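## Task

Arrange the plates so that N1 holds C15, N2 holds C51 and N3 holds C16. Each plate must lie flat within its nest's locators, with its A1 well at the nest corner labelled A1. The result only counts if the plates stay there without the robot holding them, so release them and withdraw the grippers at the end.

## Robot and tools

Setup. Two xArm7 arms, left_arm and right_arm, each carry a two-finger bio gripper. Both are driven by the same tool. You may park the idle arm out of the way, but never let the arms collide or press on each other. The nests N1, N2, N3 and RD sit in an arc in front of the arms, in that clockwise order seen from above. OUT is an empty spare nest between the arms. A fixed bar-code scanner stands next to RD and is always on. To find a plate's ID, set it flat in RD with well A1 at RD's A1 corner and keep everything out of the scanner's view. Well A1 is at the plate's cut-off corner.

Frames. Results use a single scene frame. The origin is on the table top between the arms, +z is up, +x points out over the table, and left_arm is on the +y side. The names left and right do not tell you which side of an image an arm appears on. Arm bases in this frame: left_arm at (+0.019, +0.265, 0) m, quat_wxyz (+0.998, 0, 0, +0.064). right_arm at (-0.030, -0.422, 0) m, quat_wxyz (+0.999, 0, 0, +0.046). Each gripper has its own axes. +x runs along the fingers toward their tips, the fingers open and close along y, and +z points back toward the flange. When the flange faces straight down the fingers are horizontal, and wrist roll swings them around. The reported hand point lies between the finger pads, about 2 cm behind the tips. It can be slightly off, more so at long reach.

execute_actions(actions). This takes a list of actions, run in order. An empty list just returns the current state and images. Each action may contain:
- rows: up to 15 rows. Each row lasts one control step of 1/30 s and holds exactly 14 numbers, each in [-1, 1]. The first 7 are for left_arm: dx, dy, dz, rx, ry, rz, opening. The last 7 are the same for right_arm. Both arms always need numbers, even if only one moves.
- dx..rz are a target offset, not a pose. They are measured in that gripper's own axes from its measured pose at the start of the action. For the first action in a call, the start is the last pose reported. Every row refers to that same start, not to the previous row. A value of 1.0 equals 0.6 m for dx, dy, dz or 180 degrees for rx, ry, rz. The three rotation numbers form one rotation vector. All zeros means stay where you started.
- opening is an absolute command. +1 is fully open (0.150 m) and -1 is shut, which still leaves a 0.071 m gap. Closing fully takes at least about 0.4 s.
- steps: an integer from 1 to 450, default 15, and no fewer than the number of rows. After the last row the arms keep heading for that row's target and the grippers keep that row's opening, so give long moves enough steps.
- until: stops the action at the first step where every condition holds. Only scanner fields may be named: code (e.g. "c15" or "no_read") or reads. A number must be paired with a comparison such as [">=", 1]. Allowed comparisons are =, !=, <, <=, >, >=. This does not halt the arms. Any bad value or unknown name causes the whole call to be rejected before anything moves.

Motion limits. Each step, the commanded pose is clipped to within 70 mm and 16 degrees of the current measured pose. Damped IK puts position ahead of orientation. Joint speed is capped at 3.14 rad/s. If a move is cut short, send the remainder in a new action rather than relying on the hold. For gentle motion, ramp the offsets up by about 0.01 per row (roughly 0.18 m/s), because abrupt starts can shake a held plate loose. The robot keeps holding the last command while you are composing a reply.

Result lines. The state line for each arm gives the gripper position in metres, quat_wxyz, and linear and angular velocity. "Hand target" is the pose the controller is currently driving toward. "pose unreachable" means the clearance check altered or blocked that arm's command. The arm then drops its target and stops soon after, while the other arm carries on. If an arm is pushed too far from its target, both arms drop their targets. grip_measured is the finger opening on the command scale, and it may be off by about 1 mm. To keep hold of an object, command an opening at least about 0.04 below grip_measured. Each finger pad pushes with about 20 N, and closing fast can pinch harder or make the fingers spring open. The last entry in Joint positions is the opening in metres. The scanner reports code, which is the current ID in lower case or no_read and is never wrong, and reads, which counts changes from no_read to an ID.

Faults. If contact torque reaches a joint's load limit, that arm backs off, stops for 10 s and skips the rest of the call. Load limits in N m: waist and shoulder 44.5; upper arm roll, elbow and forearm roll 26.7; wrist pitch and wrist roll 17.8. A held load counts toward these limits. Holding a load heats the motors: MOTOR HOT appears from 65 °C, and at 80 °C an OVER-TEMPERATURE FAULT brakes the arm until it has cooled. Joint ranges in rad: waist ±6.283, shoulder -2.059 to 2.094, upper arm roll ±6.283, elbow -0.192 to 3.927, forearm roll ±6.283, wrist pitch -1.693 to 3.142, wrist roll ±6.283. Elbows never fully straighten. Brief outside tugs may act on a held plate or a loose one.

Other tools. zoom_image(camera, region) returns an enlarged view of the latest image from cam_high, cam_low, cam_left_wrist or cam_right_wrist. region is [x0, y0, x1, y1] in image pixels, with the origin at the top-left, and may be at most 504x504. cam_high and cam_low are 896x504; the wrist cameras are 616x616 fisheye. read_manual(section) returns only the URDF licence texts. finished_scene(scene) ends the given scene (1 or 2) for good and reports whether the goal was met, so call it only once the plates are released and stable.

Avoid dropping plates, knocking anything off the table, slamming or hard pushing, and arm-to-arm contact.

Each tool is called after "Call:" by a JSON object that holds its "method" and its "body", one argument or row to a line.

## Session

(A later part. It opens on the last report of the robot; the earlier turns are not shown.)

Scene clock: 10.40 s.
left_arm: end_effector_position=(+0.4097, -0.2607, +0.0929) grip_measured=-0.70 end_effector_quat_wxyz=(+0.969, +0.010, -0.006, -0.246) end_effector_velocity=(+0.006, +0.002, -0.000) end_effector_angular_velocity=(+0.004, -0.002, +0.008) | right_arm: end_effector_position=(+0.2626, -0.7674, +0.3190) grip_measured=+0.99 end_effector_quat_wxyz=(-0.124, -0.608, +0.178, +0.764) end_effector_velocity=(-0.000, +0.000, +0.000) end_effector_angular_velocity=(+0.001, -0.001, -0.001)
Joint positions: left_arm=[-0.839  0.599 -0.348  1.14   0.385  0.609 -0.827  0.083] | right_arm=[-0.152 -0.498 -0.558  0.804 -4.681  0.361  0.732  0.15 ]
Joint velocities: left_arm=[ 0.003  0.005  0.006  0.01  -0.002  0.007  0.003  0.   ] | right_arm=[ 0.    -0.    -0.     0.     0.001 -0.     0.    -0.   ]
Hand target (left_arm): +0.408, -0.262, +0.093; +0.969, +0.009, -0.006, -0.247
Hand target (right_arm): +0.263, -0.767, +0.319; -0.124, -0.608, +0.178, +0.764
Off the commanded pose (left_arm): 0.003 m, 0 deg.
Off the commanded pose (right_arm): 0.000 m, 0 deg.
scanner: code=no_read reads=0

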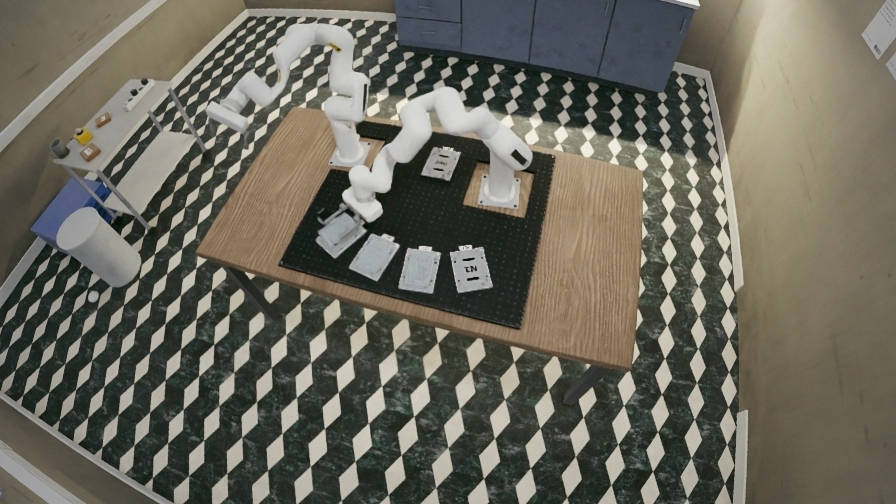

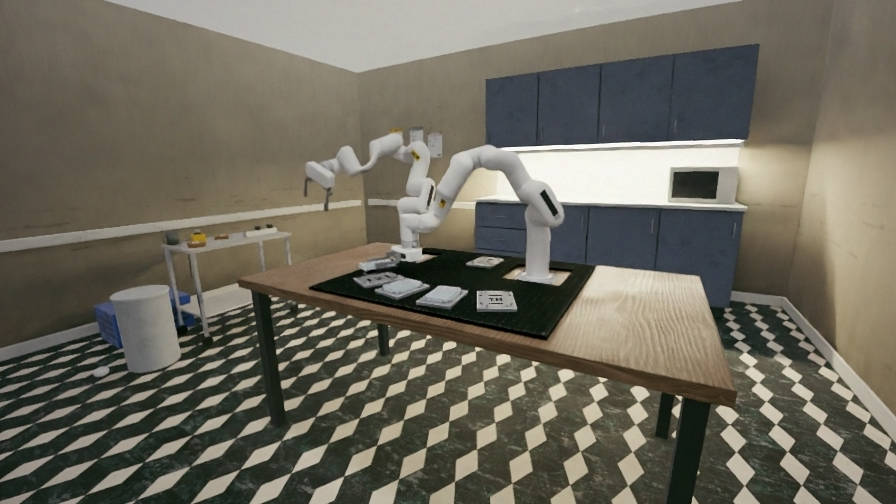

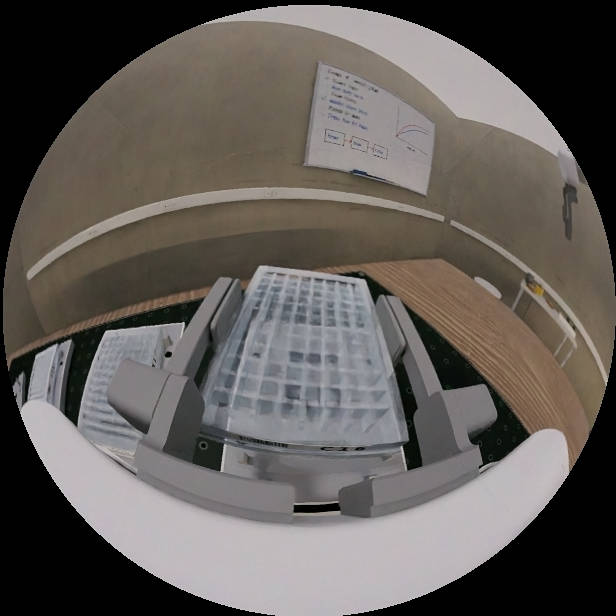

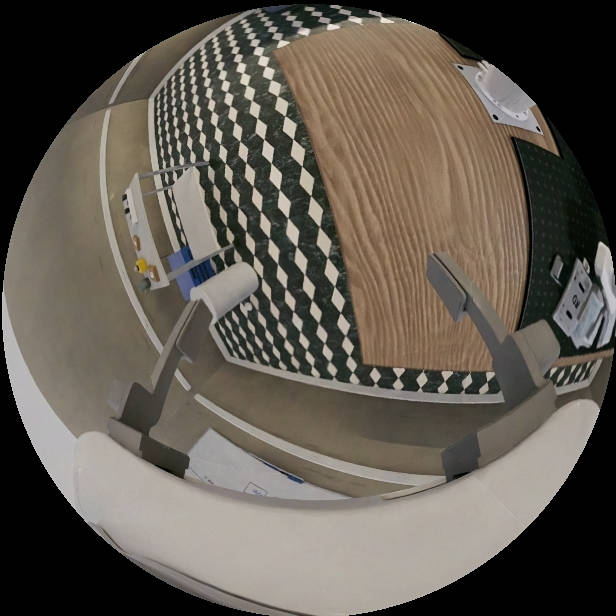

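Call:
{"method": "execute_actions", "body": {
  "actions": [
    {"rows": [[-0.001,-0.004,-0.01,-0.003,0.001,0,-0.8,0,0,0,0,0,0,1],[-0.002,-0.009,-0.025,-0.005,0.002,0,-0.8,0,0,0,0,0,0,1],[-0.003,-0.0133,-0.04,-0.0071,0.0021,0,-0.8,0,0,0,0,0,0,1],[-0.003,-0.0133,-0.055,-0.0071,0.0021,0,-0.8,0,0,0,0,0,0,1]], "steps": 14}
  ]
}}

Call:
{"method": "zoom_image", "body": {
  "camera": "cam_left_wrist",
  "region": [150, 400, 470, 520]
}}

Scene clock: 11.17 s.
left_arm: end_effector_position=(+0.4054, -0.2671, +0.0611) grip_measured=-0.70 end_effector_quat_wxyz=(+0.969, -0.001, -0.001, -0.246) end_effector_velocity=(-0.002, -0.000, -0.001) end_effector_angular_velocity=(+0.002, +0.001, -0.003) | right_arm: end_effector_position=(+0.2626, -0.7674, +0.3190) grip_measured=+0.99 end_effector_quat_wxyz=(-0.124, -0.608, +0.178, +0.764) end_effector_velocity=(-0.000, -0.000, +0.001) end_effector_angular_velocity=(-0.003, -0.000, +0.000)
Joint positions: left_arm=[-0.86   0.683 -0.33   1.164  0.408  0.542 -0.849  0.083] | right_arm=[-0.152 -0.498 -0.558  0.804 -4.681  0.361  0.732  0.15 ]
Joint velocities: left_arm=[-0.002  0.001  0.    -0.002  0.001 -0.    -0.    -0.   ] | right_arm=[-0.    -0.001  0.     0.    -0.001 -0.    -0.002 -0.   ]
Hand target (left_arm): +0.405, -0.266, +0.060; +0.969, -0.000, -0.000, -0.246
Hand target (right_arm): +0.263, -0.767, +0.319; -0.124, -0.608, +0.178, +0.764
Off the commanded pose (left_arm): 0.002 m, 0 deg.
Off the commanded pose (right_arm): 0.000 m, 0 deg.
scanner: code=no_read reads=0

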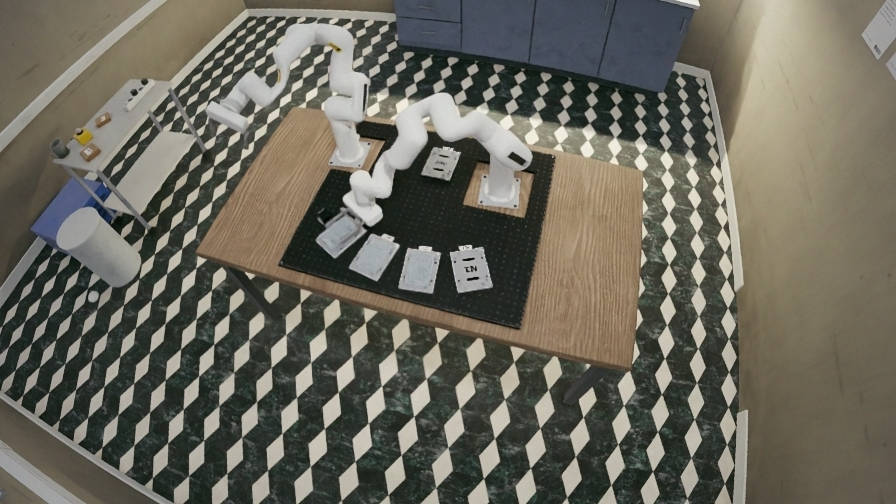

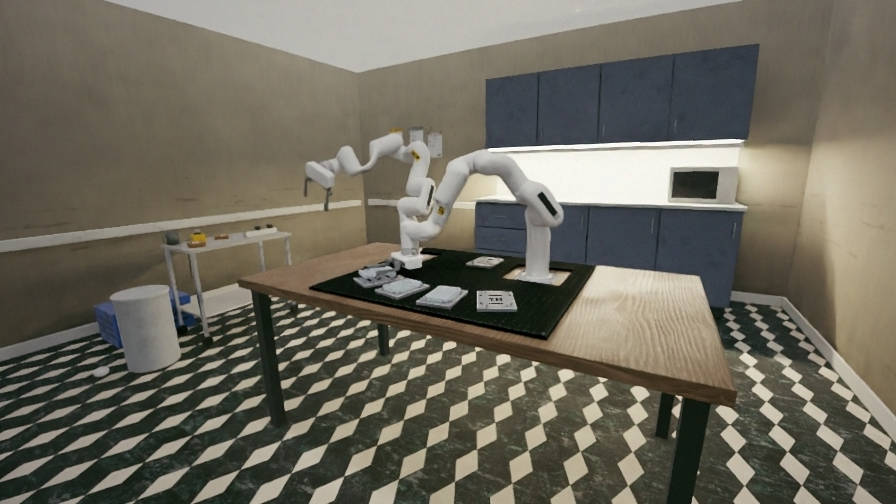

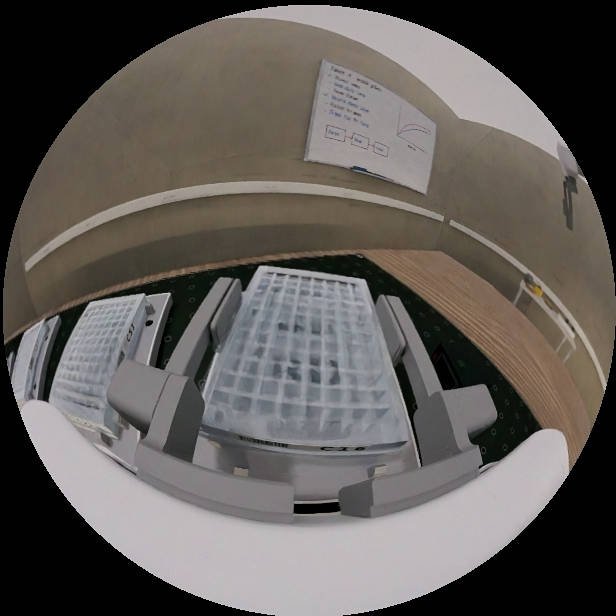

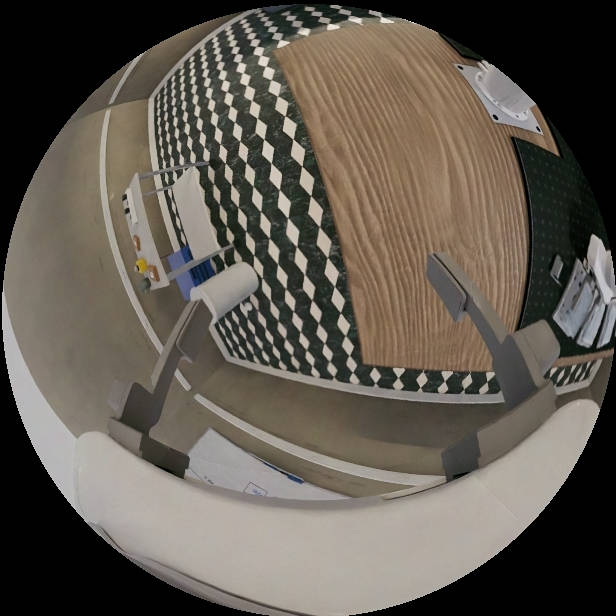

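Region (150, 400, 470, 520) of cam_left_wrist's 616x616 image, scaled by 1.575, with more detail than that image has; it fills the top 189 rows of this view, and the rest is white.

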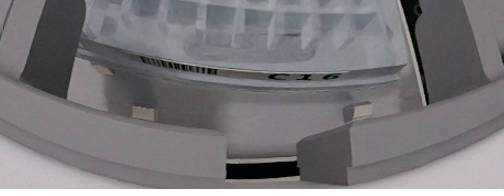

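Call:
{"method": "execute_actions", "body": {
  "actions": [
    {"rows": [[0,-0.003,0,0,0,0.011,-0.8,0,0,0,0,0,0,1],[0,-0.0067,0,0,0,0.022,-0.8,0,0,0,0,0,0,1]], "steps": 12}
  ]
}}

Call:
{"method": "zoom_image", "body": {
  "camera": "cam_left_wrist",
  "region": [150, 400, 470, 520]
}}

Scene clock: 11.90 s.
left_arm: end_effector_position=(+0.4037, -0.2691, +0.0593) grip_measured=-0.70 end_effector_quat_wxyz=(+0.977, +0.001, -0.000, -0.211) end_effector_velocity=(+0.014, -0.003, +0.016) end_effector_angular_velocity=(-0.027, -0.023, +0.017) | right_arm: end_effector_position=(+0.2626, -0.7674, +0.3190) grip_measured=+0.99 end_effector_quat_wxyz=(-0.124, -0.608, +0.178, +0.764) end_effector_velocity=(-0.000, -0.001, -0.000) end_effector_angular_velocity=(-0.002, +0.001, -0.001)
Joint positions: left_arm=[-0.898  0.7   -0.316  1.197  0.391  0.557 -0.926  0.083] | right_arm=[-0.152 -0.498 -0.558  0.804 -4.681  0.361  0.732  0.15 ]
Joint velocities: left_arm=[ 0.006 -0.012  0.007  0.018  0.    -0.007 -0.002  0.   ] | right_arm=[-0.001  0.    -0.    -0.    -0.001 -0.    -0.001 -0.   ]
Hand target (left_arm): +0.404, -0.271, +0.061; +0.977, -0.001, -0.001, -0.212
Hand target (right_arm): +0.263, -0.767, +0.319; -0.124, -0.608, +0.178, +0.764
Off the commanded pose (left_arm): 0.002 m, 0 deg.
Off the commanded pose (right_arm): 0.000 m, 0 deg.
scanner: code=no_read reads=0

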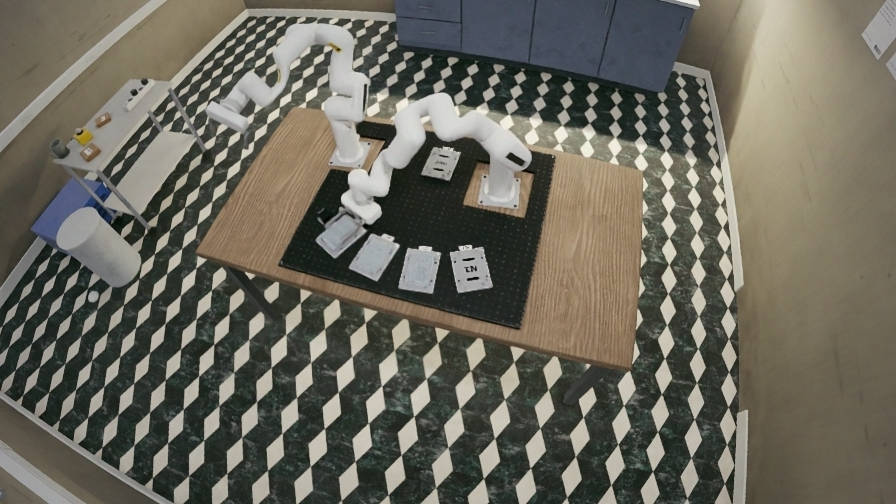

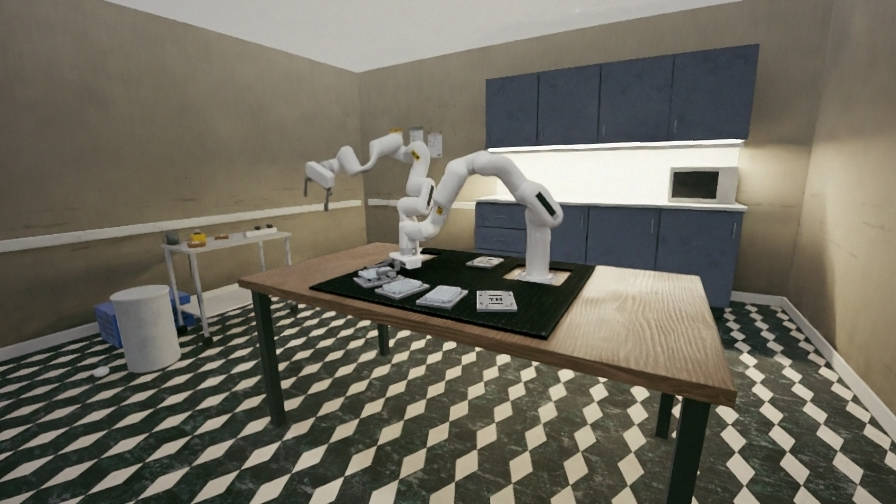

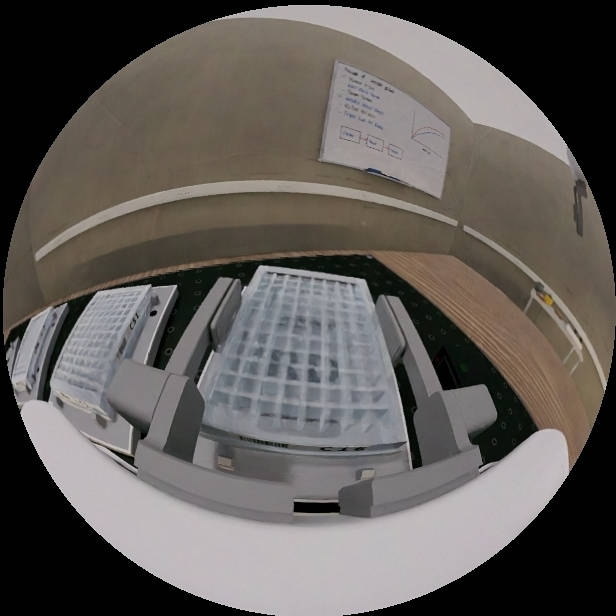

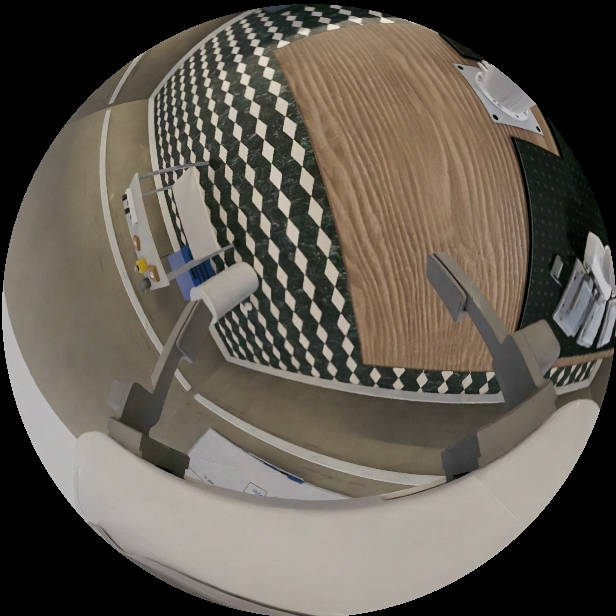

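Region (150, 400, 470, 520) of cam_left_wrist's 616x616 image, scaled by 1.575, with more detail than that image has; it fills the top 189 rows of this view, and the rest is white.

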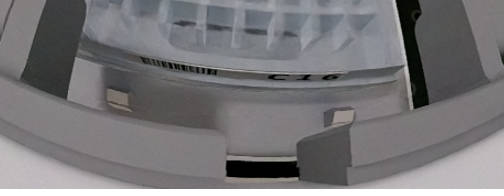

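Call:
{"method": "execute_actions", "body": {
  "actions": [
    {"rows": [[-0.0017,-0.0027,-0.005,0,0,-0.005,-0.8,0,0,0,0,0,0,1],[-0.0017,-0.0027,-0.012,0,0,-0.005,-0.8,0,0,0,0,0,0,1],[-0.0017,-0.0027,-0.0205,0,0,-0.005,-0.8,0,0,0,0,0,0,1]], "steps": 14}
  ]
}}

Scene clock: 12.57 s.
left_arm: end_effector_position=(+0.4022, -0.2701, +0.0474) grip_measured=-0.70 end_effector_quat_wxyz=(+0.976, +0.001, -0.000, -0.219) end_effector_velocity=(-0.001, -0.001, -0.001) end_effector_angular_velocity=(-0.000, -0.000, -0.004) | right_arm: end_effector_position=(+0.2626, -0.7674, +0.3190) grip_measured=+0.99 end_effector_quat_wxyz=(-0.124, -0.608, +0.178, +0.764) end_effector_velocity=(-0.000, -0.000, +0.000) end_effector_angular_velocity=(-0.001, -0.000, -0.000)
Joint positions: left_arm=[-0.904  0.727 -0.307  1.201  0.407  0.534 -0.923  0.083] | right_arm=[-0.152 -0.498 -0.558  0.804 -4.681  0.361  0.732  0.15 ]
Joint velocities: left_arm=[-0.001  0.003 -0.     0.002  0.002 -0.     0.001  0.   ] | right_arm=[ 0.    -0.    -0.     0.     0.    -0.    -0.001  0.   ]
Hand target (left_arm): +0.402, -0.270, +0.047; +0.976, +0.001, -0.000, -0.219
Hand target (right_arm): +0.263, -0.767, +0.319; -0.124, -0.608, +0.178, +0.764
Off the commanded pose (left_arm): 0.000 m, 0 deg.
Off the commanded pose (right_arm): 0.000 m, 0 deg.
scanner: code=no_read reads=0

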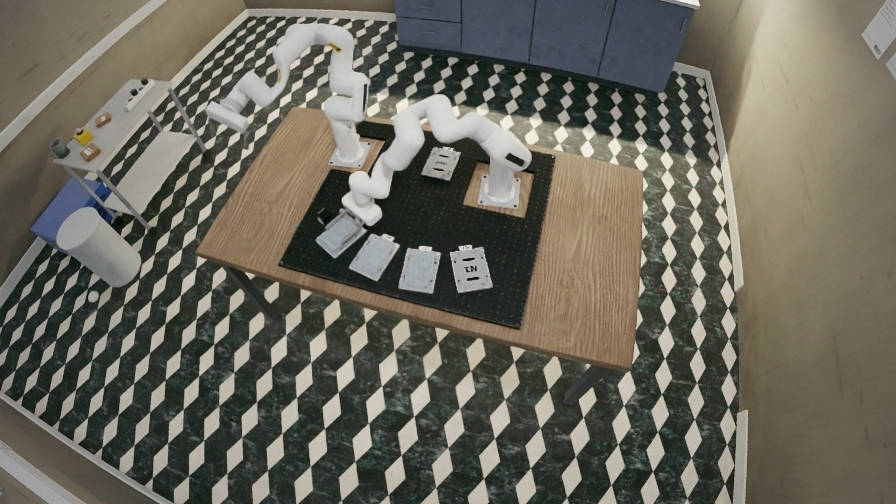

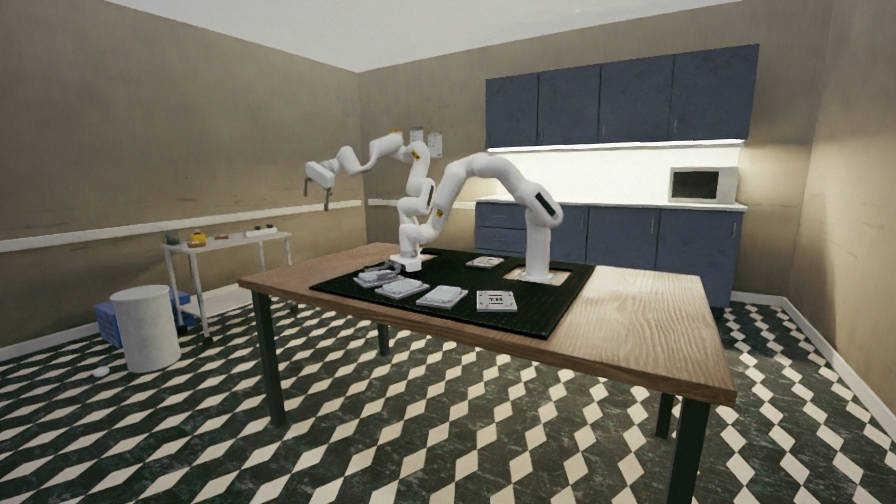

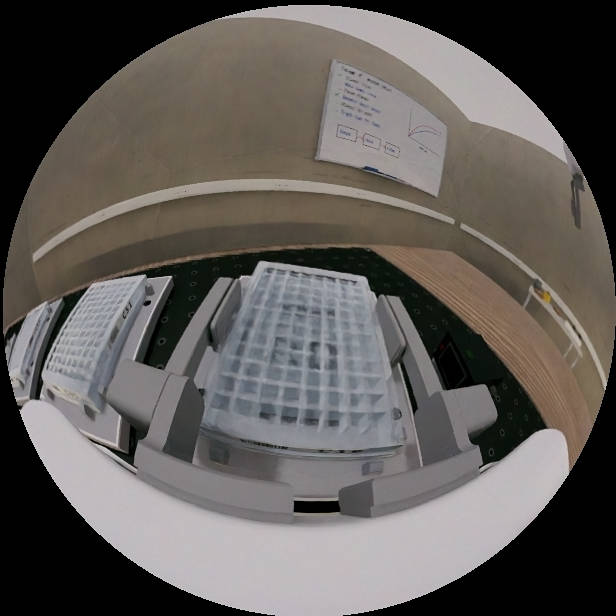

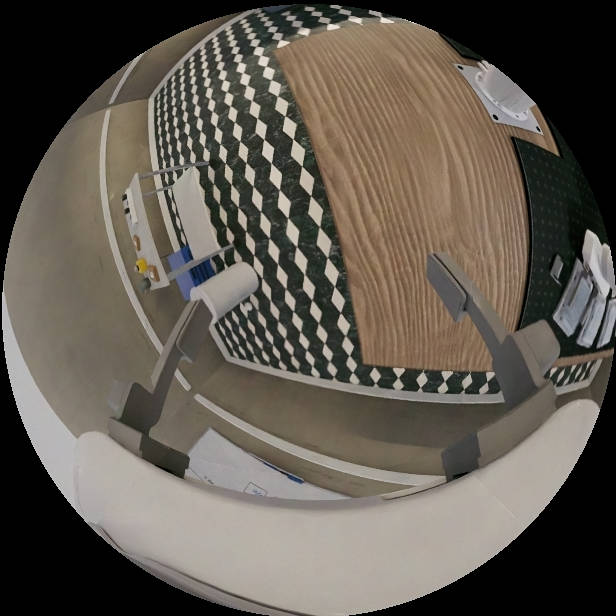

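Call:
{"method": "execute_actions", "body": {
  "actions": [
    {"rows": [[0,0,0.006,0,0,0,-0.8,0,0,0,0,0,0,1],[-0.003,0,0.012,0,0,0,-0.8,0,0,0,0,0,0,1],[-0.0067,0,0.012,0,0,0,-0.8,0,0,0,0,0,0,1]], "steps": 10},
    {"rows": [[0,0,-0.006,0,0,0,-0.8,0,0,0,0,0,0,1],[0,0,-0.012,0,0,0,-0.8,0,0,0,0,0,0,1],[0,0,-0.018,0,0,0,-0.8,0,0,0,0,0,0,1]], "steps": 12}
  ]
}}

Scene clock: 13.43 s.
left_arm: end_effector_position=(+0.3995, -0.2681, +0.0439) grip_measured=-0.70 end_effector_quat_wxyz=(+0.976, +0.001, -0.001, -0.218) end_effector_velocity=(-0.001, +0.000, -0.001) end_effector_angular_velocity=(+0.002, +0.002, -0.001) | right_arm: end_effector_position=(+0.2626, -0.7674, +0.3190) grip_measured=+0.99 end_effector_quat_wxyz=(-0.124, -0.608, +0.178, +0.764) end_effector_velocity=(+0.000, +0.000, +0.000) end_effector_angular_velocity=(-0.000, +0.000, +0.001)
Joint positions: left_arm=[-0.909  0.729 -0.301  1.191  0.412  0.521 -0.932  0.083] | right_arm=[-0.152 -0.498 -0.558  0.804 -4.681  0.361  0.732  0.15 ]
Joint velocities: left_arm=[-0.001  0.001 -0.    -0.001 -0.     0.001 -0.    -0.   ] | right_arm=[ 0.001 -0.     0.     0.    -0.    -0.     0.    -0.   ]
Hand target (left_arm): +0.398, -0.268, +0.043; +0.976, +0.001, +0.000, -0.219
Hand target (right_arm): +0.263, -0.767, +0.319; -0.124, -0.608, +0.178, +0.764
Off the commanded pose (left_arm): 0.001 m, 0 deg.
Off the commanded pose (right_arm): 0.000 m, 0 deg.
scanner: code=no_read reads=0

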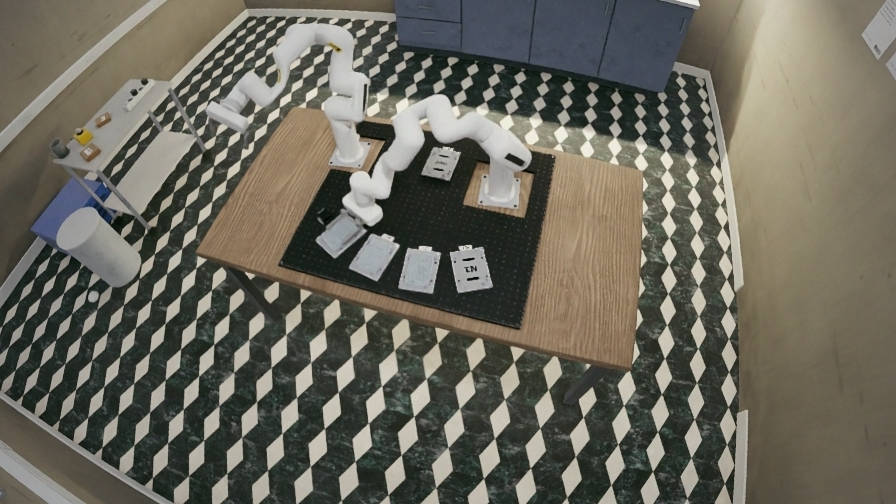

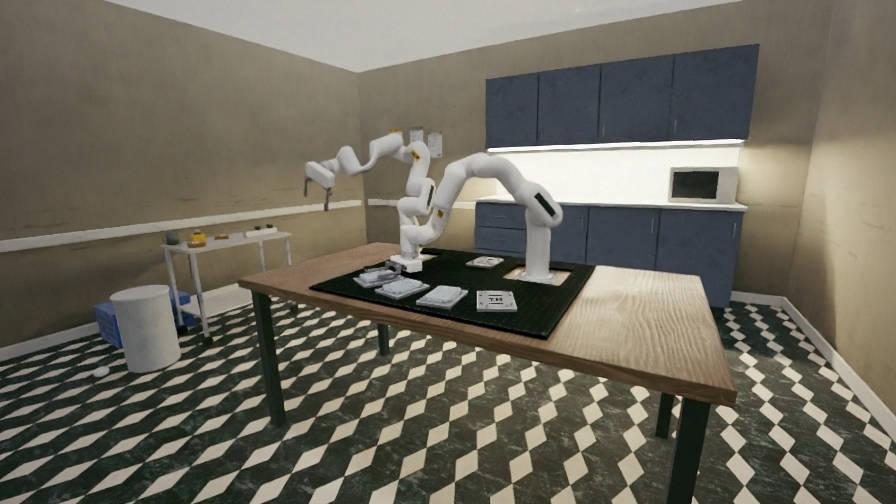

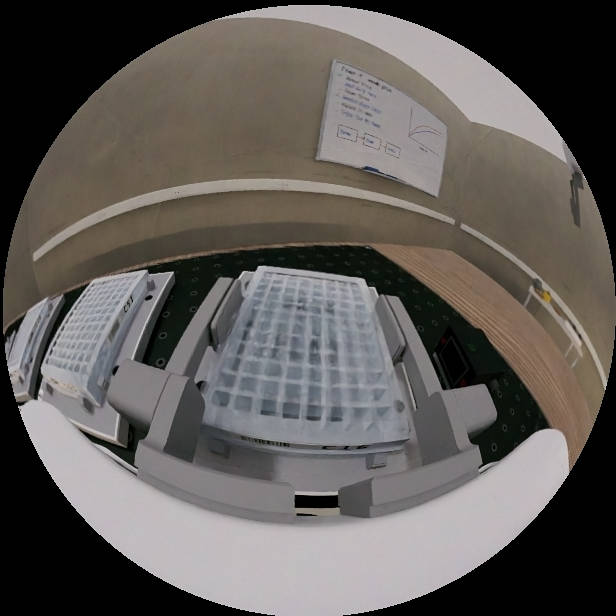

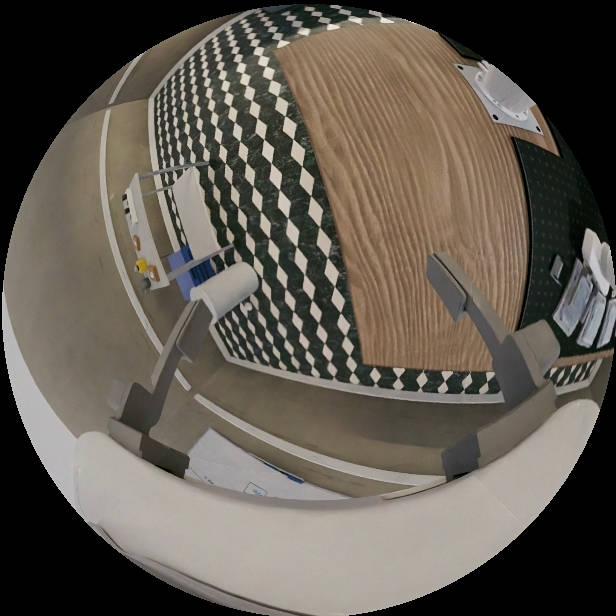

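Call:
{"method": "execute_actions", "body": {
  "actions": [
    {"rows": [[0,0,0,0,0,0,-0.6,0,0,0,0,0,0,1],[0,0,0,0,0,0,-0.45,0,0,0,0,0,0,1],[0,0,0,0,0,0,-0.3,0,0,0,0,0,0,1]], "steps": 9},
    {"rows": [[0,0,0.02,0,0,0,-0.3,0,0,0,0,0,0,1],[0,0,0.05,0,0,0,-0.3,0,0,0,0,0,0,1],[0,0,0.093,0,0,0,-0.3,0,0,0,0,0,0,1]], "steps": 11},
    {"rows": [[-0.017,0.072,0,0,0,0.024,-0.3,0,0,0,0,0,0,1],[-0.034,0.143,0,0,0,0.048,-0.3,0,0,0,0,0,0,1],[-0.051,0.215,0,0,0,0.071,-0.3,0,0,0,0,0,0,1],[-0.068,0.287,0,0,0,0.095,-0.3,0,0,0,0,0,0,1],[-0.085,0.358,0,0,0,0.119,-0.3,0,0,0,0,0,0,1],[-0.102,0.43,0,0,0,0.143,-0.3,0,0,0,0,0,0,1],[-0.119,0.502,0,0,0,0.166,-0.3,0,0,0,0,0,0,1],[-0.1363,0.5735,0,0,0,0.19,-0.3,0,0,0,0,0,0,1]], "steps": 32}
  ]
}}

Scene clock: 15.57 s.
left_arm: end_effector_position=(+0.4702, +0.0748, +0.0991) grip_measured=-0.30 end_effector_quat_wxyz=(+0.997, -0.001, -0.001, +0.076) end_effector_velocity=(-0.002, +0.008, -0.005) end_effector_angular_velocity=(-0.002, +0.029, +0.001) | right_arm: end_effector_position=(+0.2626, -0.7674, +0.3190) grip_measured=+0.99 end_effector_quat_wxyz=(-0.124, -0.608, +0.178, +0.764) end_effector_velocity=(-0.000, -0.000, +0.000) end_effector_angular_velocity=(-0.002, -0.000, +0.000)
Joint positions: left_arm=[-0.499  0.207 -0.216  0.536  0.134  0.333 -0.861  0.099] | right_arm=[-0.152 -0.498 -0.558  0.804 -4.681  0.361  0.732  0.15 ]
Joint velocities: left_arm=[ 0.035 -0.007 -0.024 -0.01  -0.051  0.018  0.059  0.   ] | right_arm=[-0.    -0.001 -0.     0.    -0.001 -0.    -0.     0.   ]
Hand target (left_arm): +0.470, +0.077, +0.099; +0.997, -0.001, -0.000, +0.077
Hand target (right_arm): +0.263, -0.767, +0.319; -0.124, -0.608, +0.178, +0.764
Off the commanded pose (left_arm): 0.003 m, 0 deg.
Off the commanded pose (right_arm): 0.000 m, 0 deg.
scanner: code=c16 reads=1

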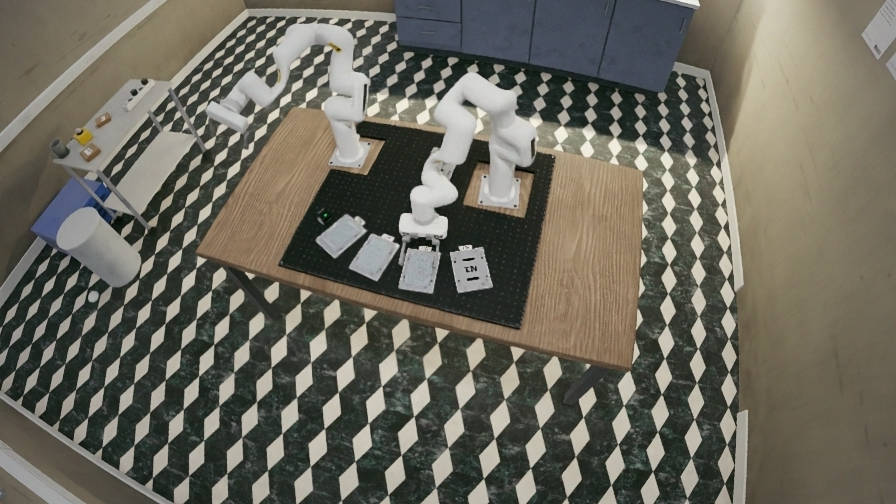

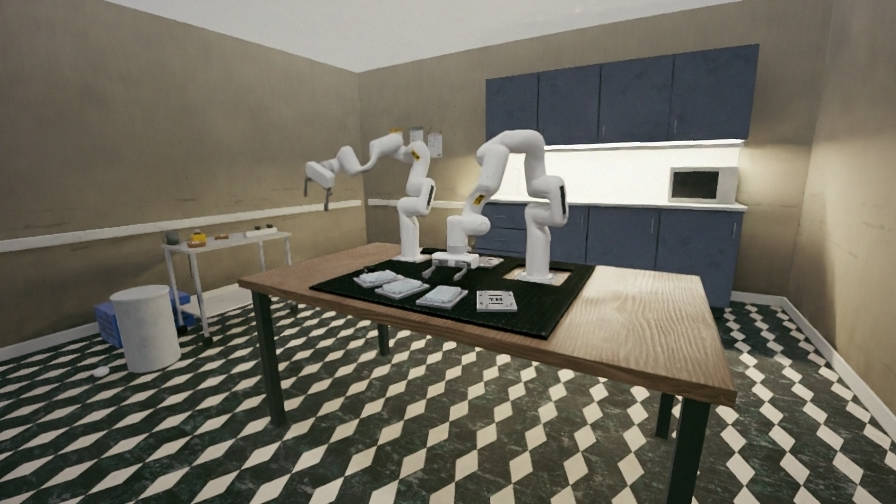

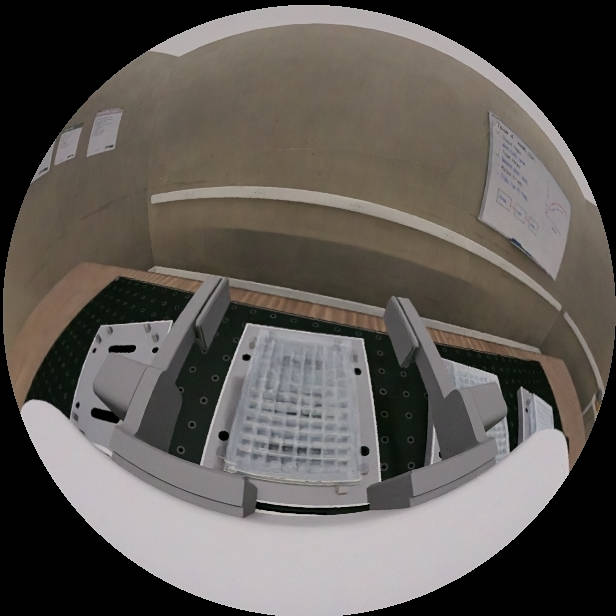

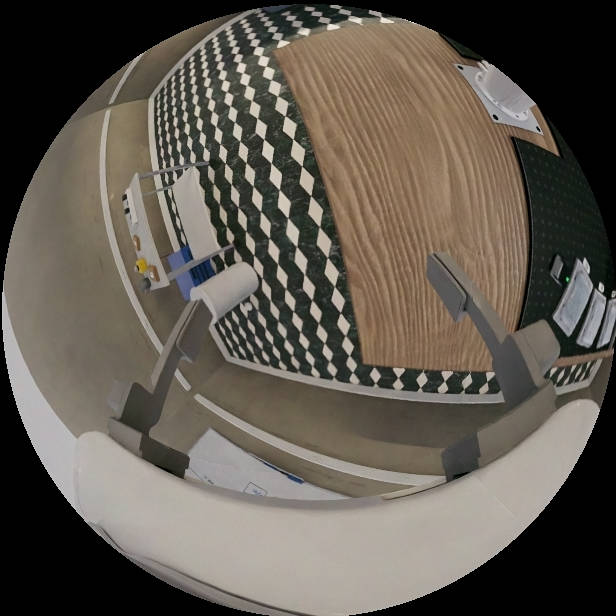

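Call:
{"method": "execute_actions", "body": {
  "actions": [
    {"rows": [[-0.003,-0.002,-0.03,0,0,-0.005,-0.3,0,0,0,0,0,0,1],[-0.0067,-0.003,-0.06,0,0,-0.01,-0.3,0,0,0,0,0,0,1],[-0.0067,-0.003,-0.09,0,0,-0.01,-0.3,0,0,0,0,0,0,1]], "steps": 18}
  ]
}}

Scene clock: 16.37 s.
left_arm: end_effector_position=(+0.4670, +0.0720, +0.0458) grip_measured=-0.30 end_effector_quat_wxyz=(+0.998, -0.001, -0.001, +0.060) end_effector_velocity=(-0.001, +0.002, -0.003) end_effector_angular_velocity=(+0.004, +0.004, +0.003) | right_arm: end_effector_position=(+0.2626, -0.7674, +0.3190) grip_measured=+0.99 end_effector_quat_wxyz=(-0.124, -0.608, +0.178, +0.764) end_effector_velocity=(+0.000, -0.000, -0.001) end_effector_angular_velocity=(-0.000, +0.002, +0.000)
Joint positions: left_arm=[-0.574  0.398 -0.112  0.557  0.265  0.163 -0.933  0.099] | right_arm=[-0.152 -0.498 -0.558  0.804 -4.681  0.361  0.732  0.15 ]
Joint velocities: left_arm=[-0.002  0.005  0.005 -0.003  0.002 -0.002 -0.002  0.   ] | right_arm=[ 0.     0.002 -0.     0.     0.     0.    -0.001 -0.   ]
Hand target (left_arm): +0.467, +0.072, +0.045; +0.998, -0.001, -0.001, +0.060
Hand target (right_arm): +0.263, -0.767, +0.319; -0.124, -0.608, +0.178, +0.764
Off the commanded pose (left_arm): 0.001 m, 0 deg.
Off the commanded pose (right_arm): 0.000 m, 0 deg.
scanner: code=c16 reads=1

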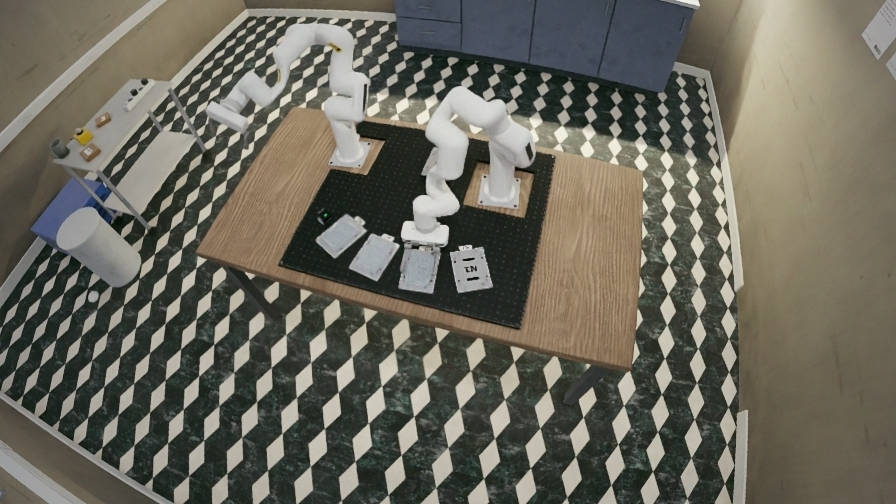

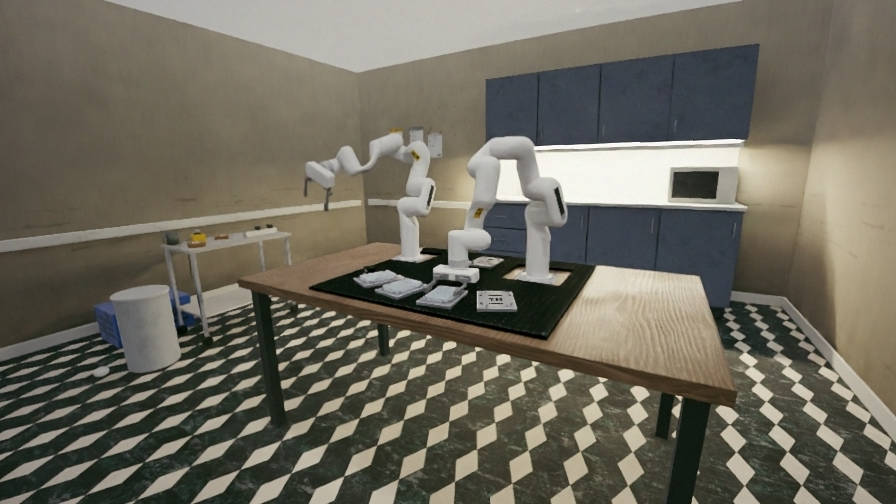

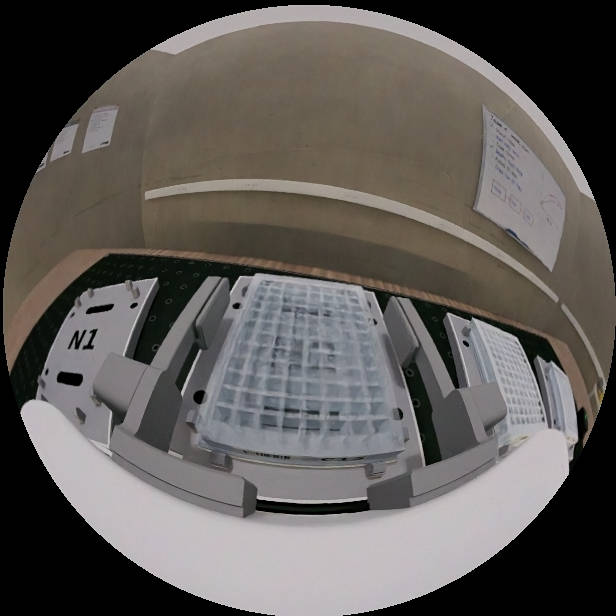

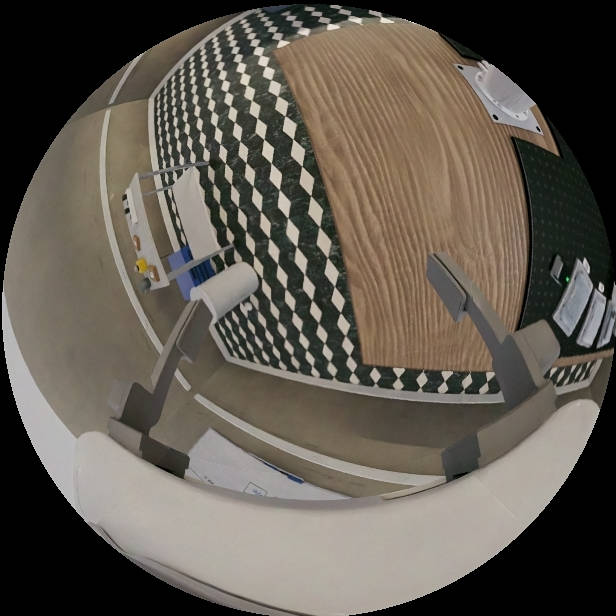

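Call:
{"method": "execute_actions", "body": {
  "actions": [
    {"rows": [[-0.004,0.001,-0.002,0,0,0,-0.3,0,0,0,0,0,0,1],[-0.0083,0.0015,-0.003,0,0,0,-0.3,0,0,0,0,0,0,1]], "steps": 10}
  ]
}}

Scene clock: 17.90 s.
left_arm: end_effector_position=(+0.4620, +0.0722, +0.0440) grip_measured=-0.30 end_effector_quat_wxyz=(+0.998, -0.001, -0.001, +0.060) end_effector_velocity=(+0.002, +0.001, +0.002) end_effector_angular_velocity=(-0.002, -0.005, +0.004) | right_arm: end_effector_position=(+0.2626, -0.7674, +0.3190) grip_measured=+0.99 end_effector_quat_wxyz=(-0.124, -0.608, +0.178, +0.764) end_effector_velocity=(-0.000, +0.000, -0.000) end_effector_angular_velocity=(+0.001, +0.000, -0.001)
Joint positions: left_arm=[-0.587  0.398 -0.105  0.544  0.27   0.15  -0.944  0.099] | right_arm=[-0.152 -0.498 -0.558  0.804 -4.681  0.361  0.732  0.15 ]
Joint velocities: left_arm=[-0.    -0.001  0.004  0.002  0.001 -0.002 -0.002  0.   ] | right_arm=[ 0.     0.     0.     0.     0.    -0.001  0.     0.   ]
Hand target (left_arm): +0.462, +0.072, +0.044; +0.998, -0.001, -0.001, +0.060
Hand target (right_arm): +0.263, -0.767, +0.319; -0.124, -0.608, +0.178, +0.764
Off the commanded pose (left_arm): 0.000 m, 0 deg.
Off the commanded pose (right_arm): 0.000 m, 0 deg.
scanner: code=c16 reads=1

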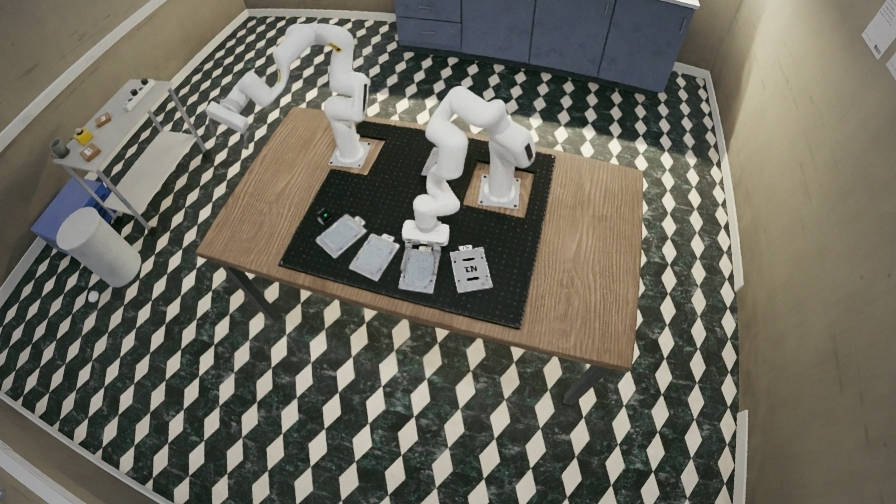

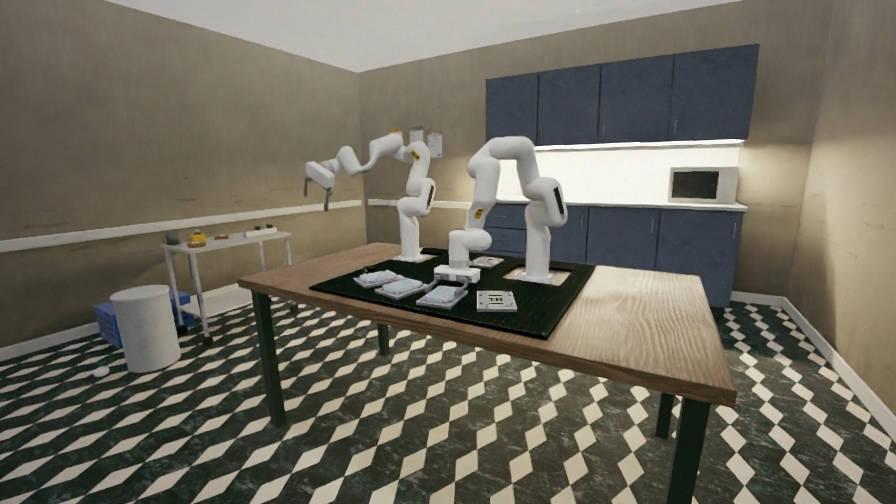

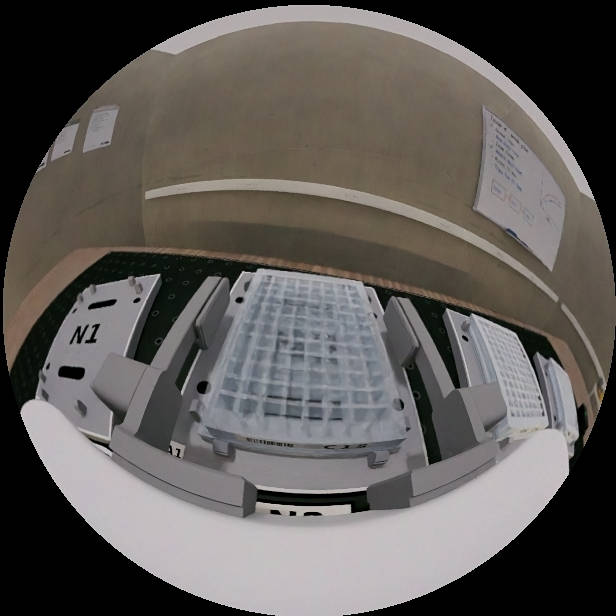

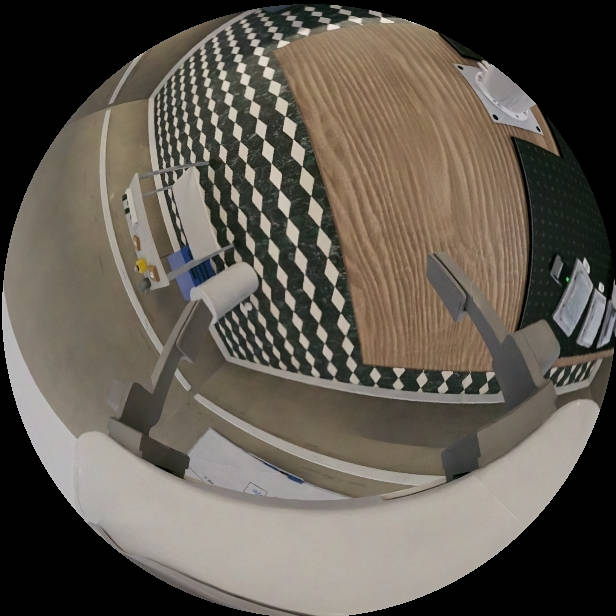

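Call:
{"method": "zoom_image", "body": {
  "camera": "cam_left_wrist",
  "region": [180, 400, 420, 480]
}}

Region (180, 400, 420, 480) of cam_left_wrist's 616x616 image, scaled by 2.100, with more detail than that image has.

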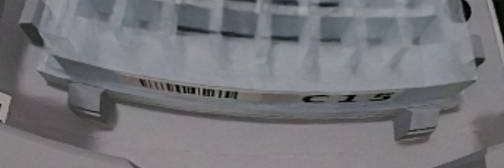

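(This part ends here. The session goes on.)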